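# Move the long cardboard box from desk to shelf

## Task

Pick up the long cardboard box from the desk and set it on a shelf at the far end of the aisle, on either side. It must rest directly on the shelf board, not on top of a carton, and must not overhang the shelf's front edge. The box must stay upright, not toppled or tilted. It only counts if it stays there without the robot holding it.

## Robot and tools

Robot: a Hello Robot Stretch 3 with one arm. It has a two-wheeled base (0.33 m long, 0.34 m wide), a lift that raises the arm on a mast, and a telescoping arm that reaches out to the robot's RIGHT. The arm cannot reach forward, so the gripper moves forward or back only by driving the base. The base cannot strafe. It turns on the spot about the point midway between the drive wheels, 0.05 m behind its front edge. With the arm in and the wrist folded, a turn sweeps a 0.28 m radius. An unfolded, level gripper reaches beyond that circle.

Frames: the base frame has its origin on the floor between the drive wheels, x forward, y left, z up. hand_pose is reported in this frame, at the point where the closed fingertips meet. The odometry frame is the base frame where the scene began. Heading is positive to the left, from -3.142 to 3.142.

Tool execute_actions takes "actions", a list run in order. An empty list only returns the current state and images. Each action is {"robot": ..., "steps": n, "until": ...}. steps is 1 to 450 control ticks at 30 per second (default 1). {"steps": n} alone waits. "robot" holds one command, a list of up to 8 commands run one after another, or {"stop": true}, which brakes everything and clears the queue. A command may contain:
- "base": exactly one of {"translate_m": d}, a straight drive of d metres counted from where the base is when the command starts (forward positive, |d| at most 1), or {"rotate_rad": d}, a turn in place by d radians from the current heading (left/counter-clockwise positive, |d| at most 3.2). Both are offsets, not poses.
- "joints": absolute targets by name; joints not named keep their old targets. Ranges: lift_m 0 to 1.1 (arm height); arm_m 0 to 0.52 (extension); wrist_yaw_rad -1.345 to 4.42 (0 along the arm, positive swings toward the front, 3.0 folds over the base); wrist_pitch_rad -1.57 to 0.451 (0 level, negative tips fingers down); wrist_roll_rad -2.911 to 2.911 (0 fingers side by side); gripper_m -0.089 to 0.179 (larger is wider; real fingertip gap is about 0.007 smaller near closed, 0.025 smaller wide open, zero below 0.007); head_pan_rad -3.953 to 1.73 (0 forward, positive left, -1.57 looks along the arm); head_tilt_rad -1.53 to 0.419 (negative down).
- "contact_limits": {"arm_m": effort %, 1 to 100}; the arm stops once its motor effort reaches that value (negative when retracting). Lower is gentler; too low stops immediately. It lasts until arm_m's next command.
In a queue, {"pause_s": s} waits up to 15 s. Base and joint motions in one command begin together and carry on across later actions. A new command takes over at once and discards the rest of an older queue. Any invalid value rejects the whole call and nothing runs.

"until" ends an action early. {"robot": {"status": "ended"}} fires when nothing reads "moving" and no queue is running; use it with steps 450 to wait out a motion. Fields can also be compared, e.g. {"lift_m": [">", 0.3]} or {"base_status": ["!=", "moving"]}, using =, !=, <, <=, >, >=. Readings are compared at three decimals, base values at four. {"any": {"status": "ended"}} fires when any one motion or the queue finishes. Don't wait for an exact "=" on a reading, since "done" allows tolerance.

Speed: full base speed (0.30 m/s, 1.9 rad/s) only when stowed: lift_m under 0.30, arm_m under 0.03, wrist_yaw_rad over 2.54. Otherwise 0.10 m/s and 0.63 rad/s.

Gripping: send gripper_m smaller than the object's width (smaller squeezes harder; too hard triggers a stall guard that weakens the grip). To let go, open at least 0.02 beyond where the fingers touched. Neither the reading nor "done" proves a grasp; check the cameras.

Safe wrist moves: fold or unfold the wrist only with lift_m between 0.32 and 0.95, wrist_pitch_rad -0.4 and roll near 0. Once folded, the lift may go down to 0.25. With yaw below -0.4, keep pitch at -0.5 or lower.

Tipping: pushing into something rigid with the gripper above about 0.45 m can topple the robot, as can driving while holding or pressing on something fixed, snagging furniture (especially reversing), or a second push after a contact_stop. If base_tilt shows a lean, back off in small steps, free the gripper, and lower the lift to about 0.2 if it stays tipped.

Result lines: base_status (bracket shows distance moved so far of the goal), joint_goals, joint_status, measured_speeds, refusals/queue/queue_left, motor_effort (% with peak in brackets; noisy and biased), base_odometry, turned_by_wheels/turned_by_imu, base_tilt (degrees, forward and right positive), lidar_m (12 sectors of 30 degrees, first straight ahead going counter-clockwise, plane 0.17 m high, "-" = nothing), wrist_depth_mm and head_depth_mm (7x7 median depths). Status words: moving, done, off_target (stalled away from goal, may still push), contact_stop (arm or lift stopped on contact and went slack), time_out, stopped, not_commanded, torque_fault (wrist servo off for 10 s, joint limp). "robot.on_its_own" reports goals the robot changed itself, slack or off joints, a lean, or a motor loaded at rest. "refused:", "dropped:" and "replaced:" lines explain goals not taken, queues cut short, or how a replaced motion ended. Each result ends with images from head_camera, nav_camera and wrist_camera.

zoom_image: {"camera": one of head_camera, nav_camera, wrist_camera, "region": [x0, y0, x1, y1]} in pixels of that camera's latest image, at most 504 by 504.

finished_scene: {"scene": current number} ends the scene irreversibly. Make sure all motion has ended, the gripper has released, and the box rests on its own first. Avoid drops, slams, hard hits and heavy pushes; the world keeps running while you think, and a loose object may be nudged occasionally.

Each tool is called after "Emit:" in YAML: its name, and indented under it one key for each argument.

## Session

Emit:
execute_actions:
  actions: []

Scene clock: 0.00 s.
robot.base_odometry: x=+0.000 y=+0.000 heading=+0.000 (m, m, rad; robot's odometry frame)
robot.turned_by_wheels: +0.000 (rad since the last result)
robot.turned_by_imu: +0.000 (rad since the last result)
robot.base_tilt: forward=-1.4 right=-0.2 (deg)
robot.lidar_m: 2.19 1.53 1.39 1.41 1.71 1.56 1.58 1.24 1.51 1.19 1.89 2.19
robot.head_depth_mm: 1970 2014 2013 2049 2051 2089 1969 / 1956 2116 2136 2165 2188 2190 1973 / 1948 2209 2233 2264 2258 2306 1983 / 1961 2322 2355 2378 2397 2417 1994 / 1920 2423 2437 2492 2525 2549 2019 / 1907 2552 2596 2648 2626 2611 2032 / 1891 2666 2756 2750 2797 2796 2036
robot.base_status: not_commanded
robot.joint_positions: lift_m=+0.465 arm_m=+0.000 wrist_yaw_rad=+2.891 wrist_pitch_rad=-0.489 wrist_roll_rad=+0.012 gripper_m=+0.037 head_pan_rad=+0.008 head_tilt_rad=-0.003
robot.joint_goals: lift_m=+0.465 arm_m=+0.000 wrist_yaw_rad=+2.891 wrist_pitch_rad=-0.489 wrist_roll_rad=+0.012 gripper_m=+0.037 head_pan_rad=+0.008 head_tilt_rad=-0.003
robot.joint_status: lift_m=not_commanded arm_m=not_commanded wrist_yaw_rad=not_commanded wrist_pitch_rad=not_commanded wrist_roll_rad=not_commanded gripper_m=not_commanded head_pan_rad=not_commanded head_tilt_rad=not_commanded
robot.measured_speeds: translate_m=+0.000 rotate_rad=+0.000 lift_m=+0.000 arm_m=+0.000 wrist_yaw_rad=+0.000 wrist_pitch_rad=+0.000 wrist_roll_rad=+0.000 head_pan_rad=+0.000 head_tilt_rad=+0.000
robot: refusals=0 queue=idle queue_left=0
robot.motor_effort: left_wheel=+0 right_wheel=+0 lift_m=+35 arm_m=+0 wrist_yaw_rad=+0 wrist_pitch_rad=+5 wrist_roll_rad=+0 gripper_m=-1 head_pan_rad=+0 head_tilt_rad=+3 (%)
robot.hand_pose: x=+0.0320 y=+0.0635 z=+0.4618 quat_wxyz=(+0.256, +0.706, +0.083, +0.655) (m; robot's base frame)
robot.wrist_depth_mm: - - - - - - - / - - - - - - - / - - - - - - - / - - 925 938 937 895 870 / 831 776 816 780 769 752 748 / 691 686 - 665 - 645 621 / 596 597 593 589 573 566 560
pictures: head_camera (sideways: a quarter turn clockwise sets it upright), nav_camera (sideways: a quarter turn counterclockwise sets it upright), wrist_camera
Images, in order (width x height): head_camera 896x504, nav_camera 672x504, wrist_camera 644x364.

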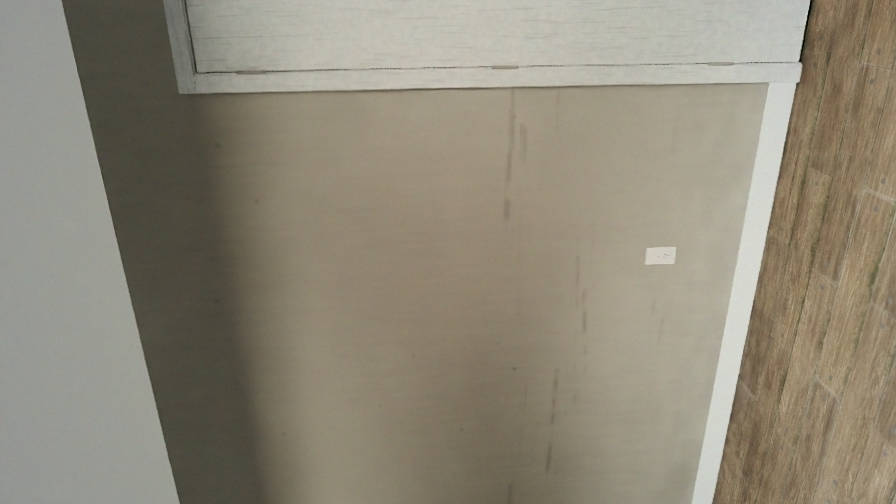

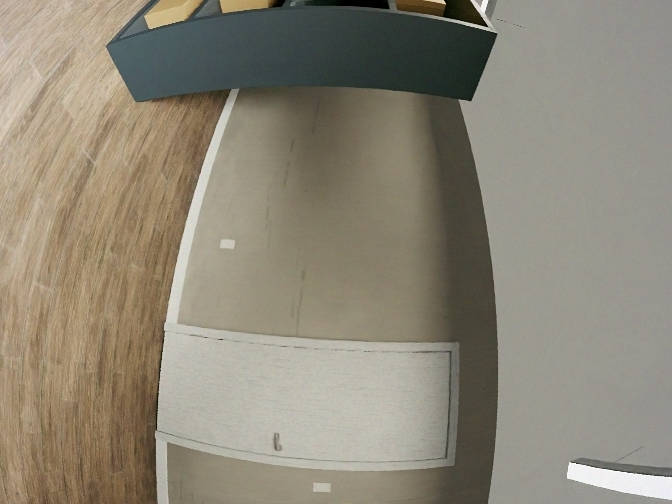

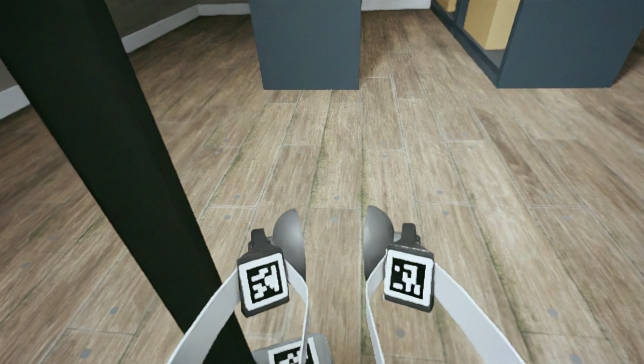

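Shelves are to the left. Look around.

Emit:
execute_actions:
  actions:
    - {"robot":{"joints":{"head_pan_rad":-1.6,"head_tilt_rad":-0.3}},"steps":60}

Emit:
execute_actions:
  actions:
    - {"robot":{"joints":{"head_pan_rad":-3.1,"head_tilt_rad":-0.3}},"steps":60}

Scene clock: 5.30 s.
robot.base_odometry: x=+0.000 y=+0.000 heading=+0.000 (m, m, rad; robot's odometry frame)
robot.turned_by_wheels: +0.000 (rad since the last result)
robot.turned_by_imu: +0.000 (rad since the last result)
robot.base_tilt: forward=-1.6 right=-0.2 (deg)
robot.lidar_m: 2.20 1.54 1.40 1.41 1.70 1.57 1.58 1.24 1.51 1.19 1.89 2.19
robot.head_depth_mm: 1213 1297 1382 1462 1096 870 1400 / 1271 1350 1437 1506 1113 915 1417 / 1314 1397 1501 1575 1122 927 1431 / 1368 1457 1568 1654 1125 1636 1434 / 1420 1521 1624 1726 1132 1472 1401 / 1479 1591 1713 1863 1151 1772 1454 / 1552 1652 1797 1959 2085 1868 1464
robot.base_status: not_commanded
robot.joint_positions: lift_m=+0.465 arm_m=+0.000 wrist_yaw_rad=+2.891 wrist_pitch_rad=-0.489 wrist_roll_rad=+0.012 gripper_m=+0.037 head_pan_rad=-1.593 head_tilt_rad=-0.296
robot.joint_goals: lift_m=+0.465 arm_m=+0.000 wrist_yaw_rad=+2.891 wrist_pitch_rad=-0.489 wrist_roll_rad=+0.012 gripper_m=+0.037 head_pan_rad=-1.600 head_tilt_rad=-0.300
robot.joint_status: lift_m=not_commanded arm_m=not_commanded wrist_yaw_rad=not_commanded wrist_pitch_rad=not_commanded wrist_roll_rad=not_commanded gripper_m=not_commanded head_pan_rad=done head_tilt_rad=done
robot.measured_speeds: translate_m=+0.000 rotate_rad=+0.000 lift_m=+0.000 arm_m=+0.000 wrist_yaw_rad=+0.000 wrist_pitch_rad=+0.000 wrist_roll_rad=+0.000 head_pan_rad=+0.000 head_tilt_rad=+0.000
robot: refusals=0 queue=done queue_left=0
robot.motor_effort: left_wheel=+0(0) right_wheel=-1(1) lift_m=+36(35) arm_m=+0(0) wrist_yaw_rad=+0(0) wrist_pitch_rad=+5(5) wrist_roll_rad=+0(0) gripper_m=+0(1) head_pan_rad=-3(34) head_tilt_rad=-2(31) (%)
robot.hand_pose: x=+0.0320 y=+0.0635 z=+0.4618 quat_wxyz=(+0.256, +0.706, +0.083, +0.655) (m; robot's base frame)
robot.wrist_depth_mm: - - - - - - - / - - - - - - - / - - - - - - - / - - 983 923 911 917 888 / 821 781 812 754 789 744 723 / 692 676 - 666 - 648 638 / 615 598 618 596 569 554 552
pictures: head_camera (sideways: a quarter turn clockwise sets it upright), nav_camera (sideways: a quarter turn counterclockwise sets it upright), wrist_camera
Images, in order (width x height): head_camera 896x504, nav_camera 672x504, wrist_camera 644x364.

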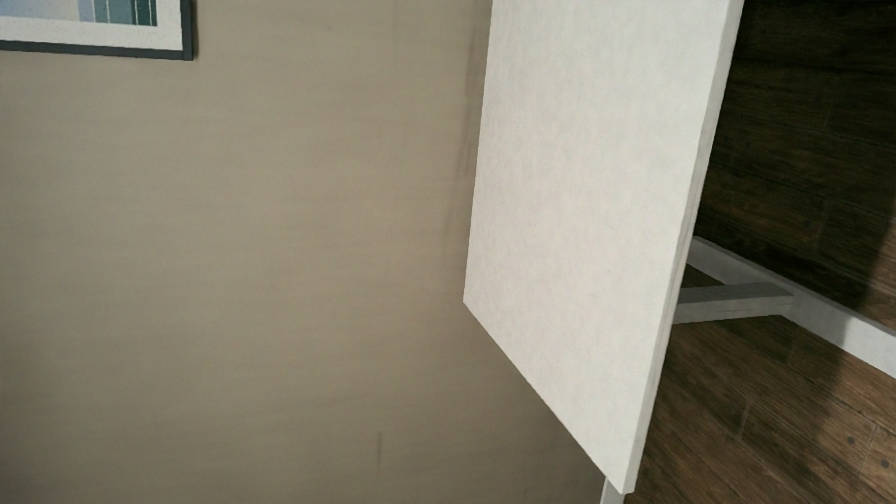

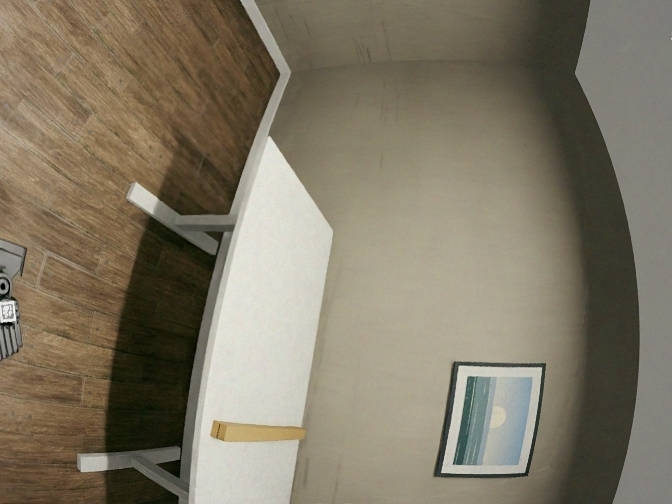

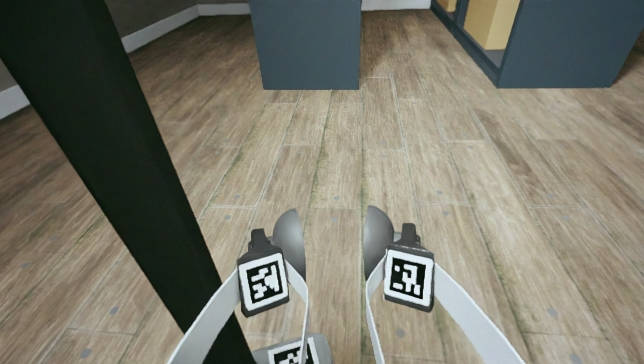

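Scene clock: 7.30 s.
robot.base_odometry: x=+0.000 y=+0.000 heading=+0.000 (m, m, rad; robot's odometry frame)
robot.turned_by_wheels: +0.000 (rad since the last result)
robot.turned_by_imu: +0.000 (rad since the last result)
robot.base_tilt: forward=-1.6 right=-0.2 (deg)
robot.lidar_m: 2.20 1.54 1.39 1.41 1.71 1.56 1.58 1.24 1.51 1.19 1.90 2.19
robot.head_depth_mm: 1275 1348 1436 1534 1638 1733 1409 / 1336 1413 1508 1596 1726 1790 1427 / 1394 1483 1585 1708 1824 1819 1433 / 1464 1564 1666 1800 1942 1830 1442 / 1539 1633 1773 1910 2076 1835 1443 / 1601 1738 1876 2031 2190 1851 1448 / 1695 1820 1952 2055 1163 1852 1452
robot.base_status: not_commanded
robot.joint_positions: lift_m=+0.465 arm_m=+0.000 wrist_yaw_rad=+2.891 wrist_pitch_rad=-0.489 wrist_roll_rad=+0.012 gripper_m=+0.037 head_pan_rad=-3.093 head_tilt_rad=-0.296
robot.joint_goals: lift_m=+0.465 arm_m=+0.000 wrist_yaw_rad=+2.891 wrist_pitch_rad=-0.489 wrist_roll_rad=+0.012 gripper_m=+0.037 head_pan_rad=-3.100 head_tilt_rad=-0.300
robot.joint_status: lift_m=not_commanded arm_m=not_commanded wrist_yaw_rad=not_commanded wrist_pitch_rad=not_commanded wrist_roll_rad=not_commanded gripper_m=not_commanded head_pan_rad=done head_tilt_rad=done
robot.measured_speeds: translate_m=+0.000 rotate_rad=+0.000 lift_m=+0.000 arm_m=+0.000 wrist_yaw_rad=+0.000 wrist_pitch_rad=+0.000 wrist_roll_rad=+0.000 head_pan_rad=+0.000 head_tilt_rad=+0.000
robot: refusals=0 queue=done queue_left=0
robot.motor_effort: left_wheel=+0(0) right_wheel=-1(1) lift_m=+35(35) arm_m=+0(0) wrist_yaw_rad=+0(0) wrist_pitch_rad=+5(5) wrist_roll_rad=+0(0) gripper_m=-1(1) head_pan_rad=-4(36) head_tilt_rad=-2(2) (%)
robot.hand_pose: x=+0.0320 y=+0.0635 z=+0.4618 quat_wxyz=(+0.256, +0.706, +0.083, +0.655) (m; robot's base frame)
robot.wrist_depth_mm: - - - - - - - / - - - - - - - / - - - - - - - / - - 965 929 903 875 862 / 815 800 819 771 794 744 732 / 687 676 - 654 - 641 631 / 606 586 586 581 558 556 558
pictures: head_camera (sideways: a quarter turn clockwise sets it upright), nav_camera (sideways: a quarter turn counterclockwise sets it upright), wrist_camera
Images, in order (width x height): head_camera 896x504, nav_camera 672x504, wrist_camera 644x364.

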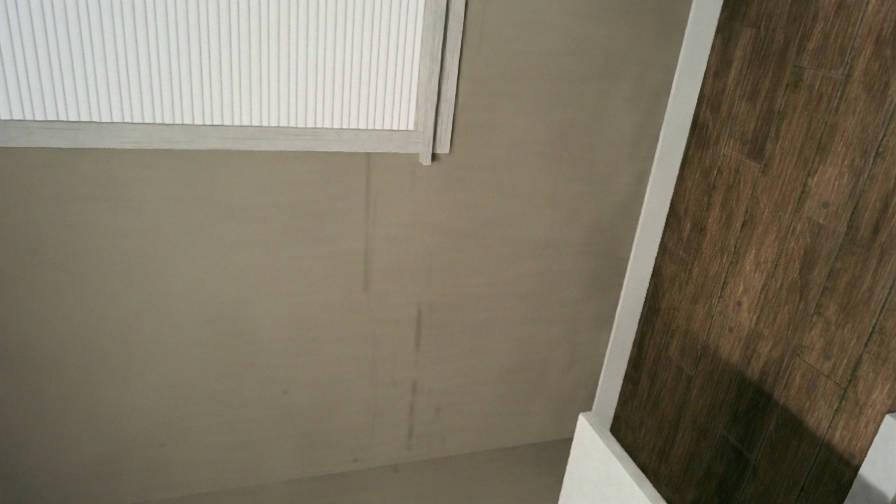

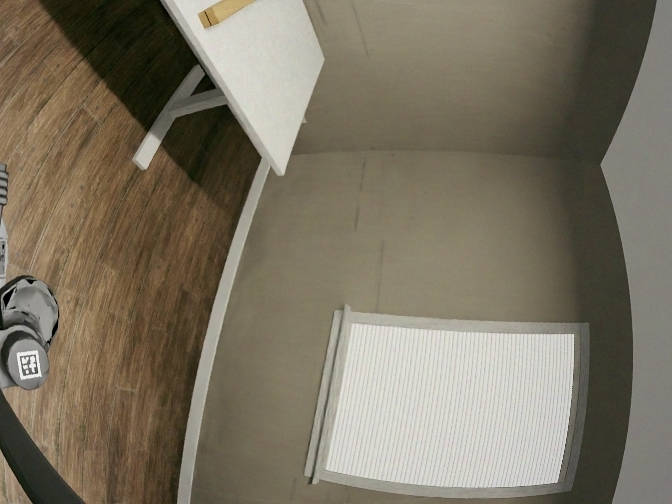

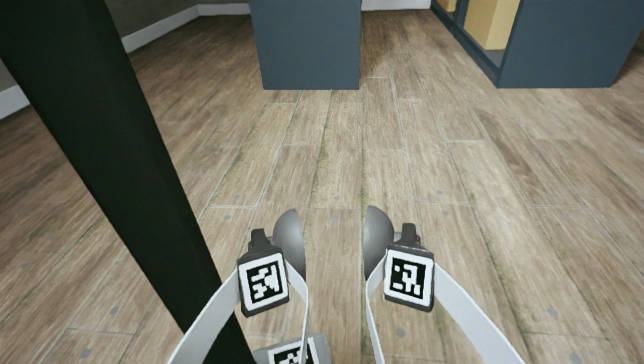

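Emit:
execute_actions:
  actions:
    - {"robot":{"joints":{"head_pan_rad":-2.2,"head_tilt_rad":-0.4}},"steps":50}

Scene clock: 16.57 s.
robot.base_odometry: x=+0.000 y=+0.000 heading=+0.000 (m, m, rad; robot's odometry frame)
robot.turned_by_wheels: +0.000 (rad since the last result)
robot.turned_by_imu: +0.000 (rad since the last result)
robot.base_tilt: forward=-1.5 right=-0.2 (deg)
robot.lidar_m: 2.20 1.53 1.40 1.41 1.71 1.56 1.58 1.23 1.51 1.19 1.90 2.19
robot.head_depth_mm: 1414 1541 1680 1351 1085 1627 1312 / 1377 1502 1627 1363 1042 1545 1322 / 1337 1463 1574 1373 1000 1643 1324 / 1293 1407 1525 1364 927 1647 1324 / 1251 1373 1486 1405 975 1605 1334 / 1225 1337 1439 1421 978 1603 1346 / 1194 1301 1402 1435 986 1562 1344
robot.base_status: not_commanded
robot.joint_positions: lift_m=+0.465 arm_m=+0.000 wrist_yaw_rad=+2.891 wrist_pitch_rad=-0.489 wrist_roll_rad=+0.012 gripper_m=+0.037 head_pan_rad=-2.207 head_tilt_rad=-0.395
robot.joint_goals: lift_m=+0.465 arm_m=+0.000 wrist_yaw_rad=+2.891 wrist_pitch_rad=-0.489 wrist_roll_rad=+0.012 gripper_m=+0.037 head_pan_rad=-2.200 head_tilt_rad=-0.400
robot.joint_status: lift_m=not_commanded arm_m=not_commanded wrist_yaw_rad=not_commanded wrist_pitch_rad=not_commanded wrist_roll_rad=not_commanded gripper_m=not_commanded head_pan_rad=done head_tilt_rad=done
robot.measured_speeds: translate_m=+0.000 rotate_rad=+0.000 lift_m=+0.000 arm_m=+0.000 wrist_yaw_rad=+0.000 wrist_pitch_rad=+0.000 wrist_roll_rad=+0.000 head_pan_rad=+0.000 head_tilt_rad=+0.000
robot: refusals=0 queue=done queue_left=0
robot.motor_effort: left_wheel=-1(1) right_wheel=+0(1) lift_m=+35(35) arm_m=+0(0) wrist_yaw_rad=+0(0) wrist_pitch_rad=+5(5) wrist_roll_rad=+0(0) gripper_m=-1(0) head_pan_rad=+2(32) head_tilt_rad=-2(18) (%)
robot.hand_pose: x=+0.0320 y=+0.0635 z=+0.4618 quat_wxyz=(+0.256, +0.706, +0.083, +0.655) (m; robot's base frame)
robot.wrist_depth_mm: - - - - - - - / - - - - - - - / - - - - - - - / - - 987 915 908 891 868 / 826 760 784 766 781 751 734 / 680 671 - 662 - 636 630 / 597 593 598 596 566 554 551
pictures: head_camera (sideways: a quarter turn clockwise sets it upright), nav_camera (sideways: a quarter turn counterclockwise sets it upright), wrist_camera
Images, in order (width x height): head_camera 896x504, nav_camera 672x504, wrist_camera 644x364.

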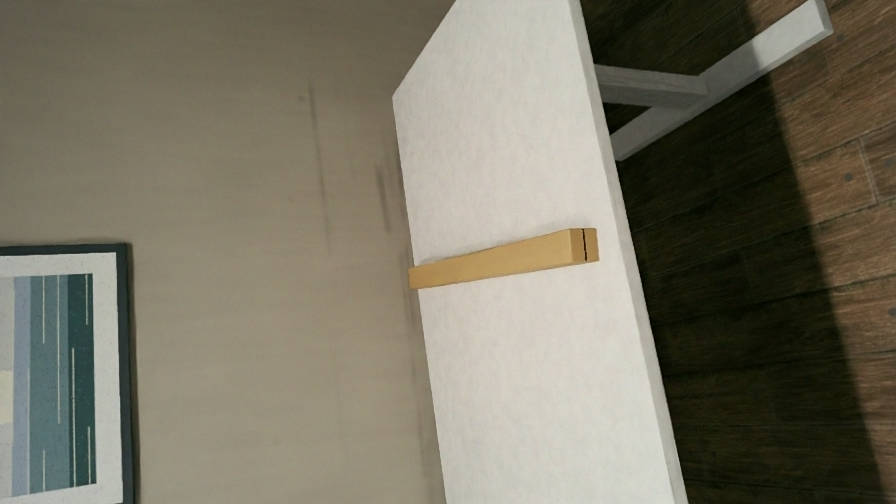

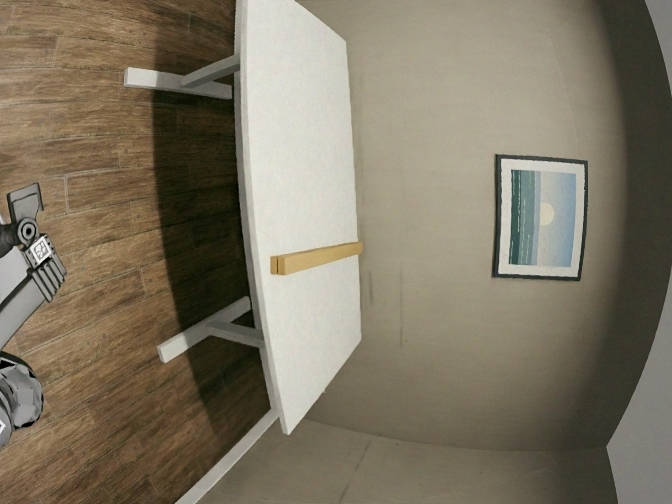

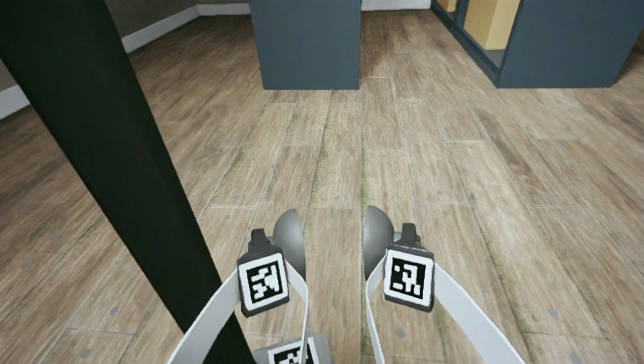

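Emit:
execute_actions:
  actions:
    - {"robot":[{"base":{"rotate_rad":0.585}},{"base":{"translate_m":-0.635}},{"base":{"rotate_rad":-0.585}},{"joints":{"lift_m":0.95,"wrist_pitch_rad":-0.4,"head_pan_rad":-1.57,"head_tilt_rad":-0.7}},{"joints":{"wrist_yaw_rad":0,"gripper_m":0.15}},{"joints":{"wrist_pitch_rad":-1.57,"lift_m":1.05}}],"steps":450,"until":{"robot":{"status":"ended"}}}

Scene clock: 36.67 s.
robot.base_odometry: x=-0.529 y=-0.351 heading=+0.000 (m, m, rad; robot's odometry frame)
robot.turned_by_wheels: +0.000 (rad since the last result)
robot.turned_by_imu: -0.003 (rad since the last result)
robot.base_tilt: forward=-1.6 right=-0.2 (deg)
robot.lidar_m: 2.57 2.16 1.91 2.02 1.31 1.20 1.21 0.60 0.99 1.00 1.07 2.50
robot.head_depth_mm: 791 890 991 842 686 579 499 / 820 926 1017 818 690 581 502 / 849 963 1059 827 672 584 517 / 878 1001 1086 855 651 573 535 / 913 1048 1115 864 701 552 1110 / 957 1100 1133 868 702 592 1133 / 989 1149 1148 870 706 608 1150
robot.base_status: done (rotate_rad -0.5849 of -0.5850)
robot.joint_positions: lift_m=+0.472 arm_m=+0.000 wrist_yaw_rad=+2.891 wrist_pitch_rad=-0.420 wrist_roll_rad=+0.012 gripper_m=+0.037 head_pan_rad=-1.577 head_tilt_rad=-0.691
robot.joint_goals: lift_m=+0.472 arm_m=+0.000 wrist_yaw_rad=+2.891 wrist_pitch_rad=-0.400 wrist_roll_rad=+0.012 gripper_m=+0.037 head_pan_rad=-1.570 head_tilt_rad=-0.700
robot.joint_status: lift_m=contact_stop arm_m=not_commanded wrist_yaw_rad=not_commanded wrist_pitch_rad=done wrist_roll_rad=not_commanded gripper_m=not_commanded head_pan_rad=done head_tilt_rad=done
robot.measured_speeds: translate_m=+0.000 rotate_rad=+0.000 lift_m=+0.000 arm_m=+0.000 wrist_yaw_rad=+0.000 wrist_pitch_rad=+0.000 wrist_roll_rad=+0.000 head_pan_rad=+0.000 head_tilt_rad=+0.000
robot: refusals=0 queue=dropped queue_left=0
robot.on_its_own: lift_m is slack since a contact_stop, until your next command for it (your +0.950 is given up)
robot.motor_effort: left_wheel=+1(9) right_wheel=-3(5) lift_m=+35(75) arm_m=+0(0) wrist_yaw_rad=+0(0) wrist_pitch_rad=+8(10) wrist_roll_rad=+0(0) gripper_m=-1(1) head_pan_rad=+3(29) head_tilt_rad=-6(32) (%)
robot.hand_pose: x=+0.0342 y=+0.0725 z=+0.4839 quat_wxyz=(+0.233, +0.708, +0.059, +0.664) (m; robot's base frame)
robot.wrist_depth_mm: - - - - - - - / - - - - - - - / - - - - - - - / - - - - - - 973 / 928 - 879 873 863 802 784 / 730 719 - 709 - 688 680 / 661 618 625 606 603 593 588
pictures: head_camera (sideways: a quarter turn clockwise sets it upright), nav_camera (sideways: a quarter turn counterclockwise sets it upright), wrist_camera
dropped: robot: command 3 of its queue: lift_m: contact_stop
Images, in order (width x height): head_camera 896x504, nav_camera 672x504, wrist_camera 644x364.

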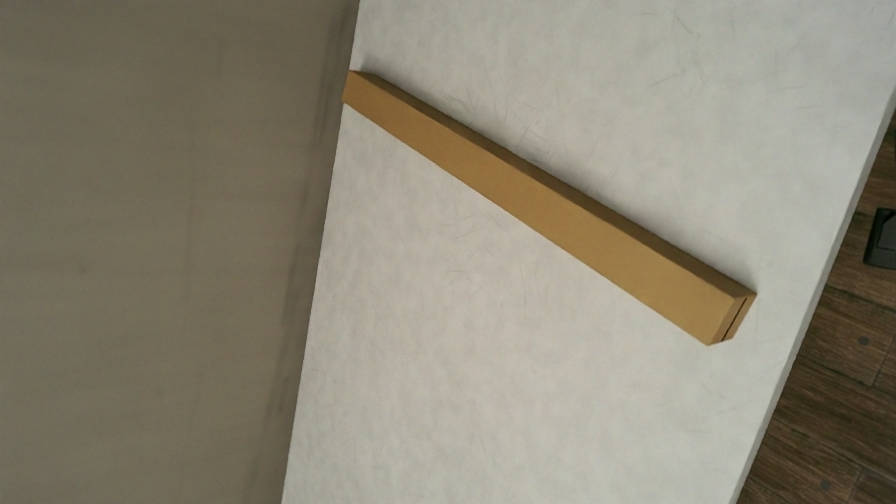

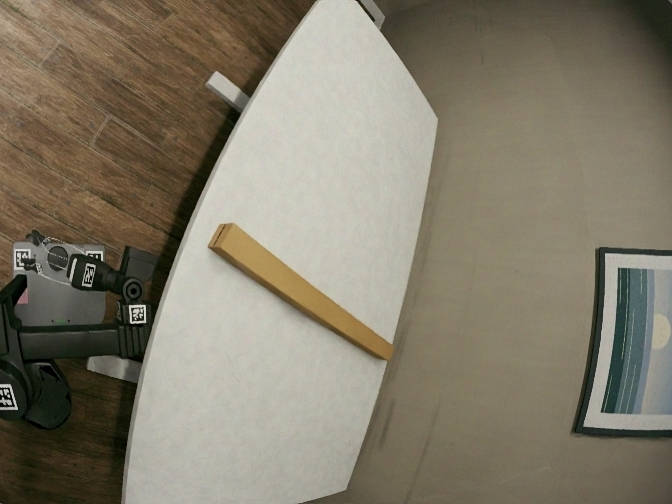

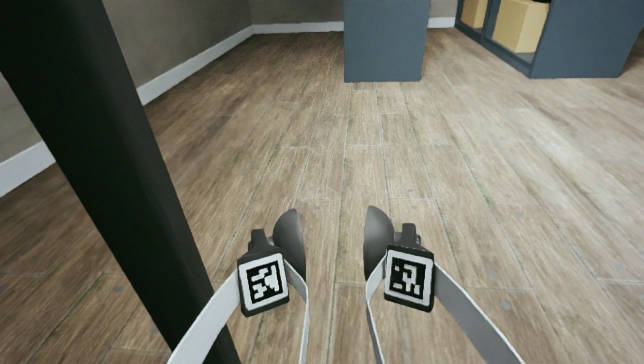

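Emit:
execute_actions:
  actions:
    - {"robot":[{"joints":{"lift_m":0.95}},{"joints":{"wrist_yaw_rad":0,"gripper_m":0.15}},{"joints":{"wrist_pitch_rad":-1.57,"lift_m":1.05}}],"steps":450,"until":{"robot":{"status":"ended"}}}

Scene clock: 40.50 s.
robot.base_odometry: x=-0.529 y=-0.351 heading=+0.000 (m, m, rad; robot's odometry frame)
robot.turned_by_wheels: +0.000 (rad since the last result)
robot.turned_by_imu: +0.000 (rad since the last result)
robot.base_tilt: forward=-1.5 right=-0.2 (deg)
robot.lidar_m: 2.58 2.16 1.91 2.02 1.31 1.20 1.21 0.60 0.99 1.00 1.06 2.51
robot.head_depth_mm: 789 887 989 838 686 578 499 / 818 920 1021 819 689 581 501 / 847 961 1058 827 672 585 518 / 878 1004 1087 855 650 574 535 / 915 1047 1121 862 698 552 1105 / 954 1100 1127 868 704 591 1135 / 992 1153 1143 872 706 609 1155
robot.base_status: done (rotate_rad -0.5849 of -0.5850)
robot.joint_positions: lift_m=+0.472 arm_m=+0.000 wrist_yaw_rad=+2.891 wrist_pitch_rad=-0.420 wrist_roll_rad=+0.012 gripper_m=+0.037 head_pan_rad=-1.577 head_tilt_rad=-0.691
robot.joint_goals: lift_m=+0.472 arm_m=+0.000 wrist_yaw_rad=+2.891 wrist_pitch_rad=-0.400 wrist_roll_rad=+0.012 gripper_m=+0.037 head_pan_rad=-1.570 head_tilt_rad=-0.700
robot.joint_status: lift_m=contact_stop arm_m=not_commanded wrist_yaw_rad=not_commanded wrist_pitch_rad=done wrist_roll_rad=not_commanded gripper_m=not_commanded head_pan_rad=done head_tilt_rad=done
robot.measured_speeds: translate_m=+0.000 rotate_rad=+0.000 lift_m=-0.006 arm_m=+0.000 wrist_yaw_rad=+0.000 wrist_pitch_rad=+0.000 wrist_roll_rad=+0.000 head_pan_rad=+0.000 head_tilt_rad=+0.000
robot: refusals=0 queue=dropped queue_left=0
robot.on_its_own: lift_m is slack since a contact_stop, until your next command for it (your +0.950 is given up)
robot.motor_effort: left_wheel=+2(2) right_wheel=-3(3) lift_m=+56(75) arm_m=+0(0) wrist_yaw_rad=+0(0) wrist_pitch_rad=+8(8) wrist_roll_rad=+0(0) gripper_m=+0(1) head_pan_rad=+1(2) head_tilt_rad=-5(7) (%)
robot.hand_pose: x=+0.0343 y=+0.0725 z=+0.4842 quat_wxyz=(+0.233, +0.708, +0.059, +0.664) (m; robot's base frame)
robot.wrist_depth_mm: - - - - - - - / - - - - - - - / - - - - - - - / - - - - - - 949 / 909 - 904 850 863 830 814 / 743 735 - 728 - 684 666 / 637 644 629 609 598 596 584
pictures: head_camera (sideways: a quarter turn clockwise sets it upright), nav_camera (sideways: a quarter turn counterclockwise sets it upright), wrist_camera
dropped: robot: command 0 of its queue: lift_m: contact_stop
Images, in order (width x height): head_camera 896x504, nav_camera 672x504, wrist_camera 644x364.

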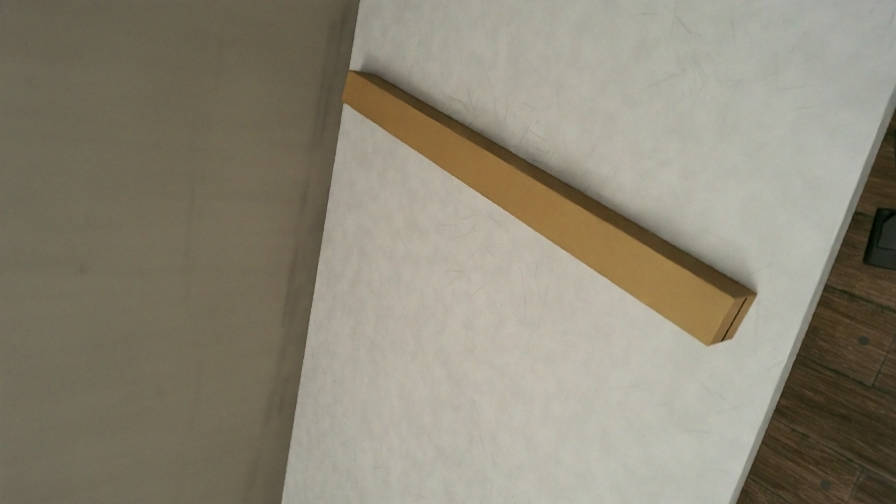

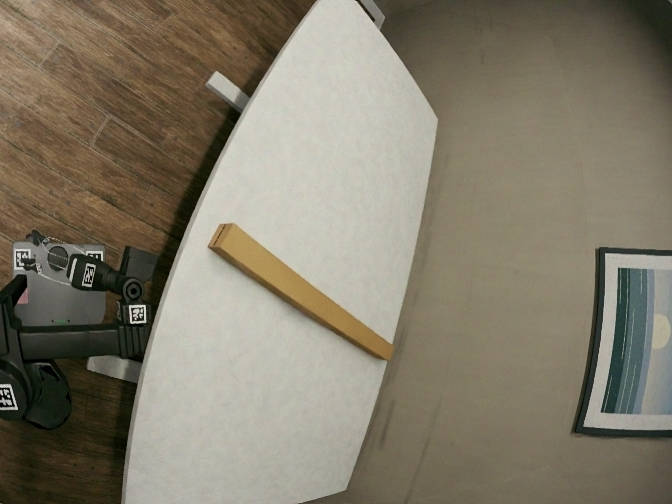

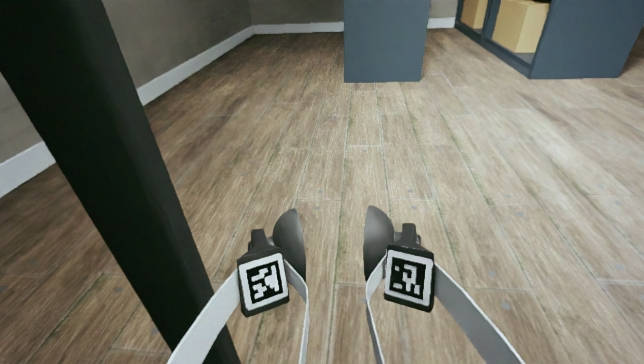

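Emit:
execute_actions:
  actions:
    - {"robot":[{"joints":{"lift_m":0.40}},{"base":{"rotate_rad":0.5}},{"base":{"translate_m":0.25}},{"base":{"rotate_rad":-0.5}},{"joints":{"lift_m":0.95}},{"joints":{"wrist_yaw_rad":0,"gripper_m":0.15}},{"joints":{"wrist_pitch_rad":-1.57}}],"steps":450,"until":{"robot":{"status":"ended"}}}

Scene clock: 60.63 s.
robot.base_odometry: x=-0.310 y=-0.231 heading=+0.000 (m, m, rad; robot's odometry frame)
robot.turned_by_wheels: +0.000 (rad since the last result)
robot.turned_by_imu: +0.000 (rad since the last result)
robot.base_tilt: forward=-1.5 right=-0.2 (deg)
robot.lidar_m: 2.42 1.92 1.72 1.73 1.48 1.36 1.37 0.85 1.18 1.19 1.05 2.39
robot.head_depth_mm: 954 1071 1087 846 - 1249 1132 / 983 1114 1092 847 - - 1132 / 1023 1162 1105 853 - - - / 1058 1202 1115 874 - 1293 - / 1102 1254 1124 863 750 1322 1193 / 1146 1321 1130 868 768 1338 1187 / 1195 1389 1137 872 1476 1339 1163
robot.base_status: done (rotate_rad -0.4998 of -0.5000)
robot.joint_positions: lift_m=+0.950 arm_m=+0.000 wrist_yaw_rad=+2.417 wrist_pitch_rad=-0.418 wrist_roll_rad=+0.012 gripper_m=+0.083 head_pan_rad=-1.577 head_tilt_rad=-0.691
robot.joint_goals: lift_m=+0.950 arm_m=+0.000 wrist_yaw_rad=+0.000 wrist_pitch_rad=-0.400 wrist_roll_rad=+0.012 gripper_m=+0.150 head_pan_rad=-1.570 head_tilt_rad=-0.700
robot.joint_status: lift_m=done arm_m=not_commanded wrist_yaw_rad=moving wrist_pitch_rad=done wrist_roll_rad=not_commanded gripper_m=moving head_pan_rad=done head_tilt_rad=done
robot.measured_speeds: translate_m=+0.000 rotate_rad=+0.000 lift_m=+0.000 arm_m=+0.000 wrist_yaw_rad=-1.639 wrist_pitch_rad=+0.000 wrist_roll_rad=+0.000 head_pan_rad=+0.000 head_tilt_rad=+0.000
robot: refusals=0 queue=running queue_left=1
robot.motor_effort: left_wheel=+3(8) right_wheel=-3(4) lift_m=+42(43) arm_m=+0(0) wrist_yaw_rad=-4(3) wrist_pitch_rad=+8(8) wrist_roll_rad=+0(0) gripper_m=+80(77) head_pan_rad=+4(3) head_tilt_rad=-6(5) (%)
robot.hand_pose: x=+0.1275 y=+0.0232 z=+0.9623 quat_wxyz=(+0.382, +0.702, -0.110, +0.591) (m; robot's base frame)
robot.wrist_depth_mm: - - - - - - - / - - - - - - - / - - - - - - - / - - - - - - - / - - - - - - - / - - - - - - - / - - - - - - -
pictures: head_camera (sideways: a quarter turn clockwise sets it upright), nav_camera (sideways: a quarter turn counterclockwise sets it upright), wrist_camera
Images, in order (width x height): head_camera 896x504, nav_camera 672x504, wrist_camera 644x364.

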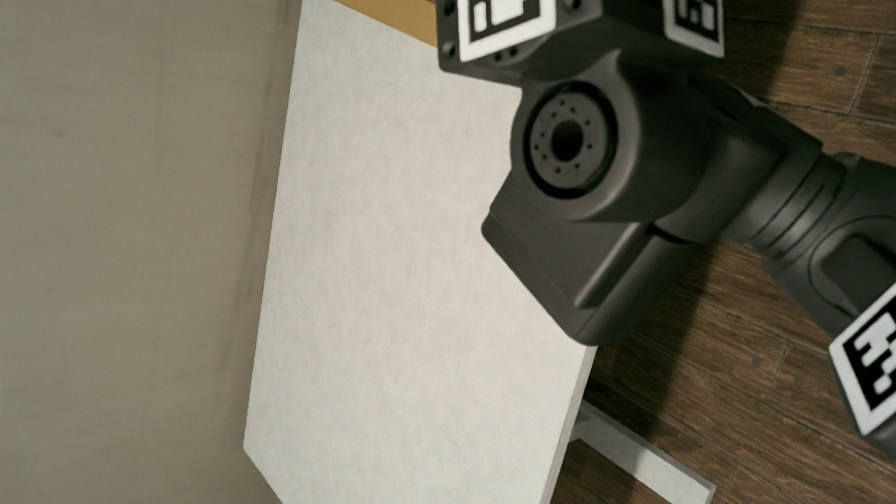

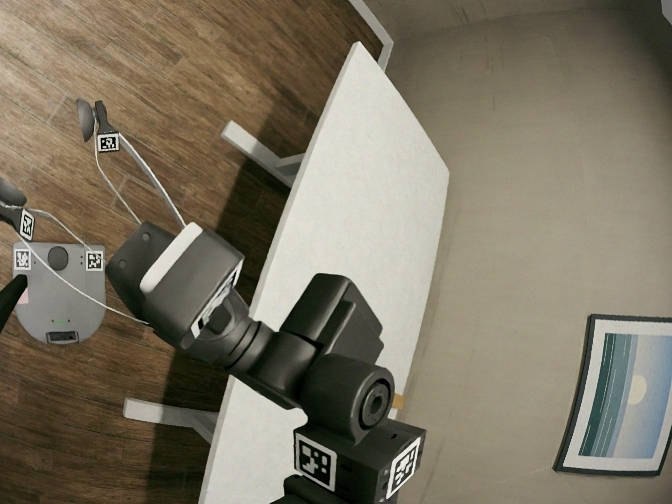

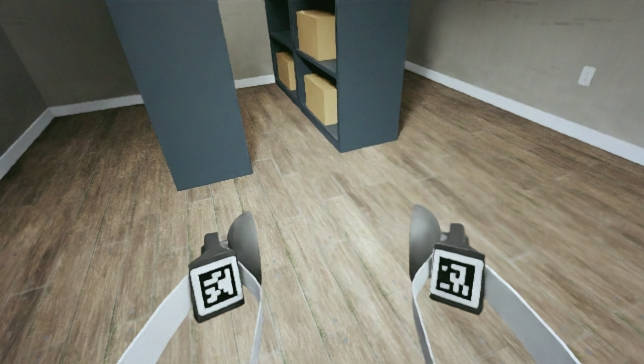

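Emit:
execute_actions:
  actions:
    - {"steps":200,"until":{"robot":{"status":"ended"}}}
    - {"robot":{"base":{"translate_m":-0.3},"joints":{"arm_m":0.3}},"steps":300,"until":{"robot":{"status":"ended"}}}

Scene clock: 73.93 s.
robot.base_odometry: x=-0.610 y=-0.231 heading=+0.000 (m, m, rad; robot's odometry frame)
robot.turned_by_wheels: +0.000 (rad since the last result)
robot.turned_by_imu: -0.001 (rad since the last result)
robot.base_tilt: forward=-1.4 right=-0.2 (deg)
robot.lidar_m: 2.70 2.15 1.83 1.82 1.18 1.08 1.09 1.17 0.64 1.08 1.21 2.66
robot.head_depth_mm: 856 927 - 839 686 578 1059 / 892 - 1013 845 687 580 1110 / 922 - - 822 692 585 1138 / 952 1088 1138 782 695 614 1149 / 989 1139 1121 864 667 632 1148 / 1034 1191 1133 868 667 1281 1152 / 1073 1257 1143 873 708 1321 1155
robot.base_status: done (translate_m -0.3000 of -0.3000)
robot.joint_positions: lift_m=+0.950 arm_m=+0.300 wrist_yaw_rad=+0.001 wrist_pitch_rad=-1.547 wrist_roll_rad=+0.012 gripper_m=+0.150 head_pan_rad=-1.577 head_tilt_rad=-0.691
robot.joint_goals: lift_m=+0.950 arm_m=+0.300 wrist_yaw_rad=+0.000 wrist_pitch_rad=-1.570 wrist_roll_rad=+0.012 gripper_m=+0.150 head_pan_rad=-1.570 head_tilt_rad=-0.700
robot.joint_status: lift_m=done arm_m=done wrist_yaw_rad=done wrist_pitch_rad=done wrist_roll_rad=not_commanded gripper_m=done head_pan_rad=done head_tilt_rad=done
robot.measured_speeds: translate_m=+0.000 rotate_rad=+0.000 lift_m=+0.000 arm_m=+0.000 wrist_yaw_rad=+0.000 wrist_pitch_rad=+0.000 wrist_roll_rad=+0.000 head_pan_rad=+0.000 head_tilt_rad=+0.000
robot: refusals=0 queue=done queue_left=0
robot.motor_effort: left_wheel=+3(4) right_wheel=-2(6) lift_m=+42(42) arm_m=+3(3) wrist_yaw_rad=-1(2) wrist_pitch_rad=-2(10) wrist_roll_rad=+0(0) gripper_m=+0(83) head_pan_rad=+3(3) head_tilt_rad=-5(5) (%)
robot.hand_pose: x=-0.0216 y=-0.4267 z=+0.8317 quat_wxyz=(+0.503, +0.491, -0.508, -0.497) (m; robot's base frame)
robot.wrist_depth_mm: 252 206 221 251 246 247 249 / 258 210 255 254 253 254 252 / 264 214 264 263 262 257 259 / 267 221 273 268 266 265 266 / 276 226 278 275 275 273 275 / - - 284 284 281 281 279 / - - - 292 290 288 287
pictures: head_camera (sideways: a quarter turn clockwise sets it upright), nav_camera (sideways: a quarter turn counterclockwise sets it upright), wrist_camera
Images, in order (width x height): head_camera 896x504, nav_camera 672x504, wrist_camera 644x364.

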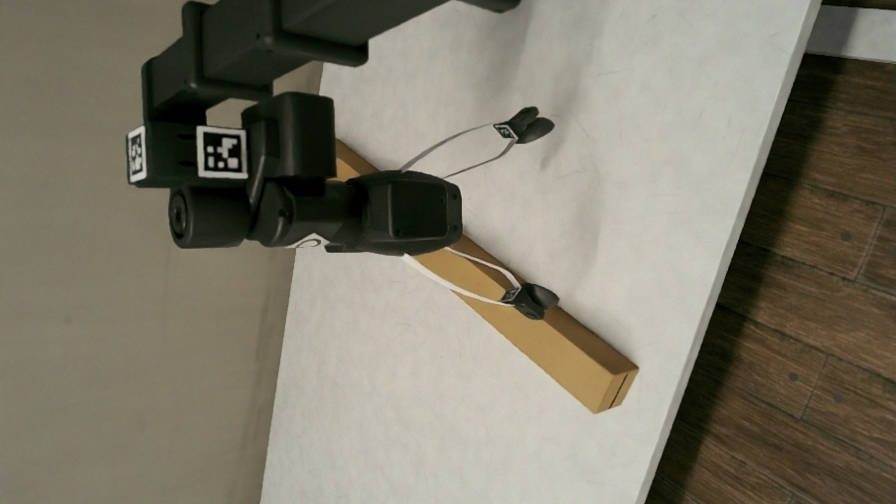

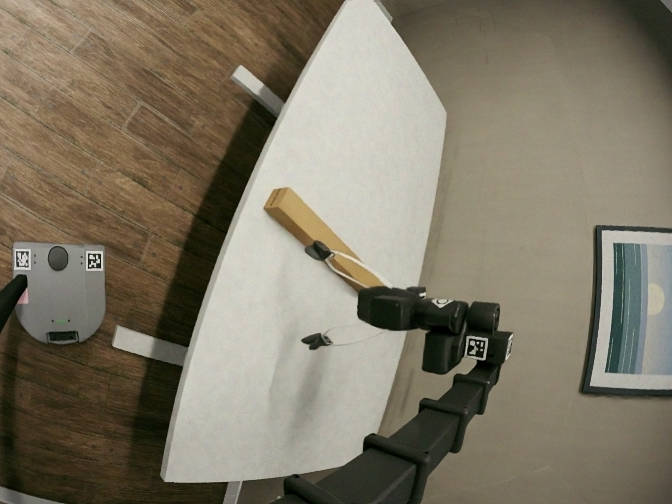

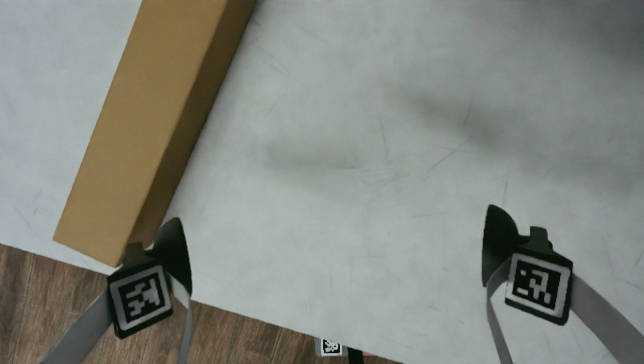

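Emit:
execute_actions:
  actions:
    - {"robot":{"joints":{"arm_m":0.5,"wrist_roll_rad":0.5}},"steps":300,"until":{"robot":{"status":"ended"}}}

Scene clock: 80.97 s.
robot.base_odometry: x=-0.610 y=-0.231 heading=+0.000 (m, m, rad; robot's odometry frame)
robot.turned_by_wheels: +0.000 (rad since the last result)
robot.turned_by_imu: +0.000 (rad since the last result)
robot.base_tilt: forward=-1.6 right=-0.2 (deg)
robot.lidar_m: 2.69 2.15 1.84 1.82 1.18 1.08 1.09 1.17 0.63 1.08 1.21 2.67
robot.head_depth_mm: 856 927 - 815 684 579 1060 / 875 1045 1070 849 688 581 1120 / 894 - 1021 839 693 584 1140 / 950 1109 1067 809 694 613 1142 / 997 1138 1116 861 675 635 1156 / 1031 1193 1131 870 666 1276 1148 / 1078 1249 1137 873 708 1315 1159
robot.base_status: done (translate_m -0.3000 of -0.3000)
robot.joint_positions: lift_m=+0.950 arm_m=+0.500 wrist_yaw_rad=+0.001 wrist_pitch_rad=-1.547 wrist_roll_rad=+0.493 gripper_m=+0.150 head_pan_rad=-1.577 head_tilt_rad=-0.691
robot.joint_goals: lift_m=+0.950 arm_m=+0.500 wrist_yaw_rad=+0.000 wrist_pitch_rad=-1.570 wrist_roll_rad=+0.500 gripper_m=+0.150 head_pan_rad=-1.570 head_tilt_rad=-0.700
robot.joint_status: lift_m=done arm_m=done wrist_yaw_rad=done wrist_pitch_rad=done wrist_roll_rad=done gripper_m=done head_pan_rad=done head_tilt_rad=done
robot.measured_speeds: translate_m=+0.000 rotate_rad=+0.000 lift_m=+0.000 arm_m=+0.000 wrist_yaw_rad=+0.000 wrist_pitch_rad=+0.000 wrist_roll_rad=+0.000 head_pan_rad=+0.000 head_tilt_rad=+0.000
robot: refusals=0 queue=done queue_left=0
robot.motor_effort: left_wheel=+2(3) right_wheel=-2(2) lift_m=+42(42) arm_m=+2(3) wrist_yaw_rad=-1(0) wrist_pitch_rad=-2(2) wrist_roll_rad=+2(2) gripper_m=+0(1) head_pan_rad=+3(3) head_tilt_rad=-5(5) (%)
robot.hand_pose: x=-0.0217 y=-0.6266 z=+0.8317 quat_wxyz=(+0.367, +0.359, -0.614, -0.600) (m; robot's base frame)
robot.wrist_depth_mm: 250 250 204 249 248 246 247 / 257 256 210 254 254 251 252 / 262 263 214 259 260 262 259 / 272 268 219 268 269 265 265 / 277 275 275 274 274 269 271 / 287 - 282 281 279 280 281 / 292 294 289 288 290 288 289
pictures: head_camera (sideways: a quarter turn clockwise sets it upright), nav_camera (sideways: a quarter turn counterclockwise sets it upright), wrist_camera
Images, in order (width x height): head_camera 896x504, nav_camera 672x504, wrist_camera 644x364.

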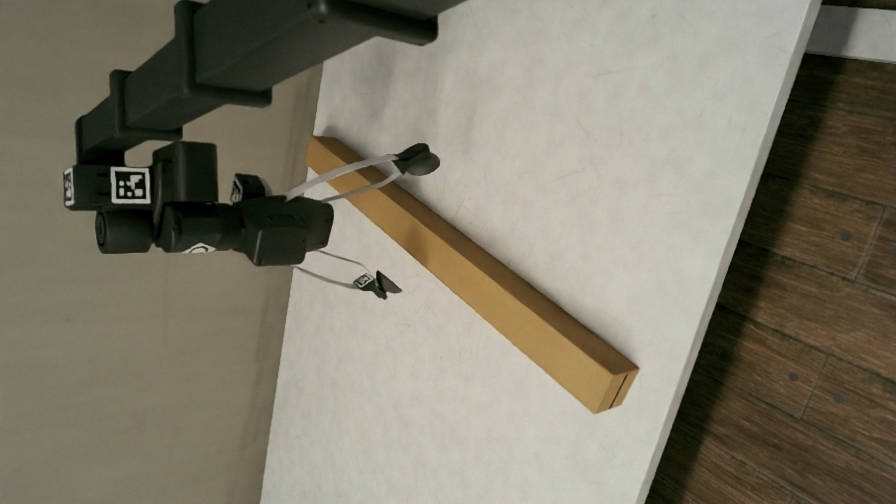

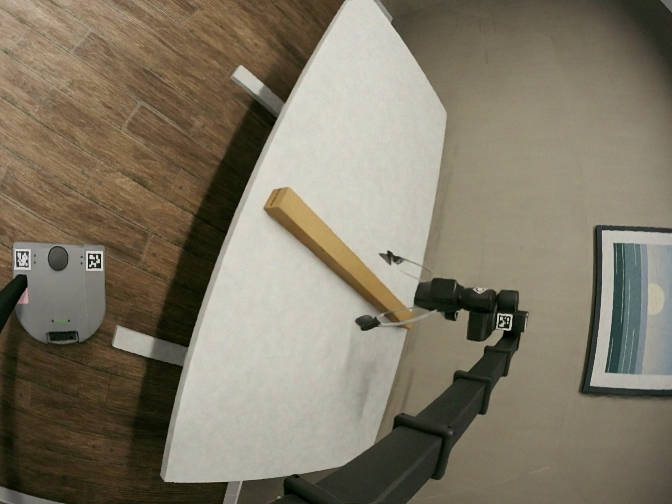

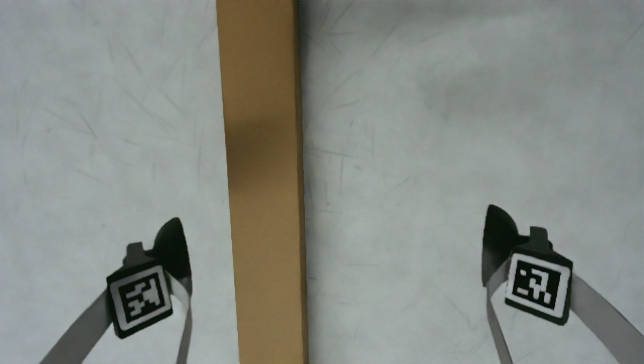

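Emit:
execute_actions:
  actions:
    - {"robot":[{"base":{"translate_m":0.03},"joints":{"arm_m":0.43}},{"joints":{"lift_m":0.84}}],"steps":300,"until":{"robot":{"status":"ended"}}}

Scene clock: 88.70 s.
robot.base_odometry: x=-0.580 y=-0.231 heading=+0.000 (m, m, rad; robot's odometry frame)
robot.turned_by_wheels: +0.000 (rad since the last result)
robot.turned_by_imu: +0.000 (rad since the last result)
robot.base_tilt: forward=-1.6 right=-0.2 (deg)
robot.lidar_m: 2.67 2.12 1.82 1.86 1.21 1.11 1.12 1.18 0.65 1.09 1.19 2.63
robot.head_depth_mm: 868 973 1055 - - 566 1083 / 897 1007 - 821 689 581 1141 / 931 1033 - 824 692 598 1138 / 966 1098 1115 769 679 628 1145 / 1000 1148 1125 866 648 1247 1149 / 1043 1210 1129 866 701 1282 1153 / 1087 1263 1143 868 707 1344 1158
robot.base_status: done (translate_m +0.0300 of +0.0300)
robot.joint_positions: lift_m=+0.844 arm_m=+0.430 wrist_yaw_rad=+0.001 wrist_pitch_rad=-1.550 wrist_roll_rad=+0.493 gripper_m=+0.150 head_pan_rad=-1.577 head_tilt_rad=-0.692
robot.joint_goals: lift_m=+0.844 arm_m=+0.430 wrist_yaw_rad=+0.000 wrist_pitch_rad=-1.570 wrist_roll_rad=+0.500 gripper_m=+0.150 head_pan_rad=-1.570 head_tilt_rad=-0.700
robot.joint_status: lift_m=contact_stop arm_m=done wrist_yaw_rad=done wrist_pitch_rad=done wrist_roll_rad=done gripper_m=done head_pan_rad=done head_tilt_rad=done
robot.measured_speeds: translate_m=+0.000 rotate_rad=-0.001 lift_m=+0.003 arm_m=+0.000 wrist_yaw_rad=+0.000 wrist_pitch_rad=-0.024 wrist_roll_rad=+0.000 head_pan_rad=+0.000 head_tilt_rad=+0.000
robot: refusals=0 queue=dropped queue_left=0
robot.on_its_own: lift_m is slack since a contact_stop, until your next command for it (your +0.840 is given up)
robot.motor_effort: left_wheel=+3(7) right_wheel=-4(5) lift_m=+20(42) arm_m=-2(1) wrist_yaw_rad=+0(1) wrist_pitch_rad=+0(2) wrist_roll_rad=+2(2) gripper_m=-3(3) head_pan_rad=+3(4) head_tilt_rad=-5(5) (%)
robot.hand_pose: x=-0.0217 y=-0.5564 z=+0.7264 quat_wxyz=(+0.367, +0.359, -0.613, -0.601) (m; robot's base frame)
robot.wrist_depth_mm: 154 107 106 152 151 151 151 / 157 156 109 156 156 154 154 / 163 161 111 159 160 158 158 / 166 165 114 163 164 162 161 / 171 169 117 167 167 166 165 / 175 - 121 171 172 173 168 / 181 181 124 176 177 177 176
pictures: head_camera (sideways: a quarter turn clockwise sets it upright), nav_camera (sideways: a quarter turn counterclockwise sets it upright), wrist_camera
Images, in order (width x height): head_camera 896x504, nav_camera 672x504, wrist_camera 644x364.

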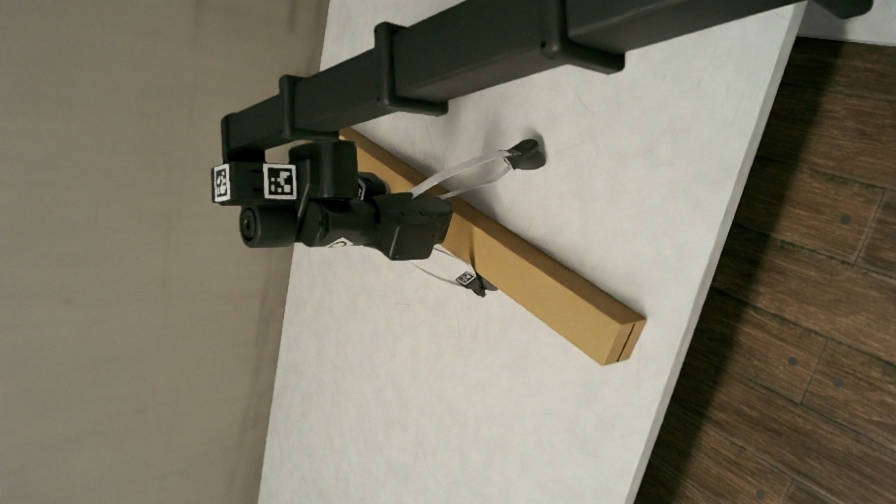

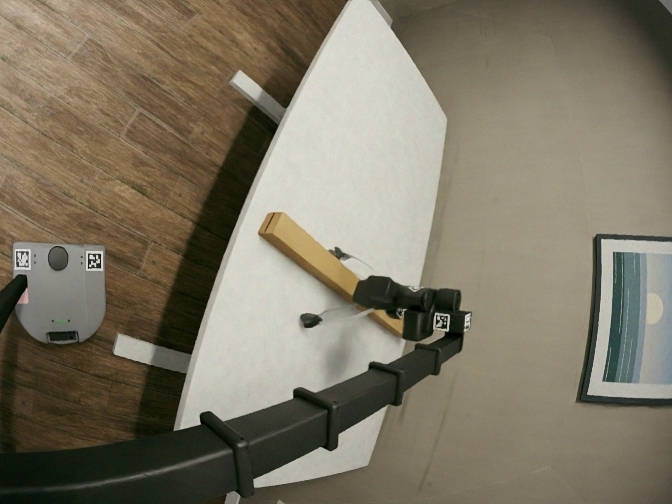

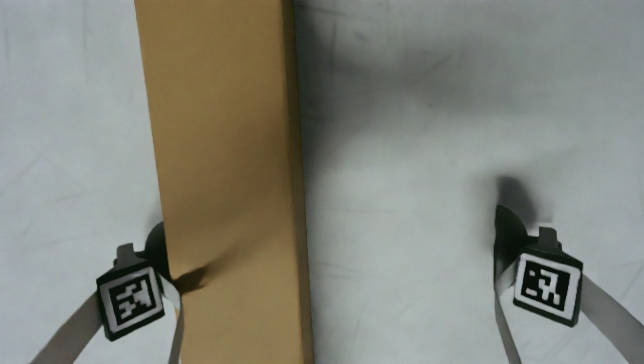

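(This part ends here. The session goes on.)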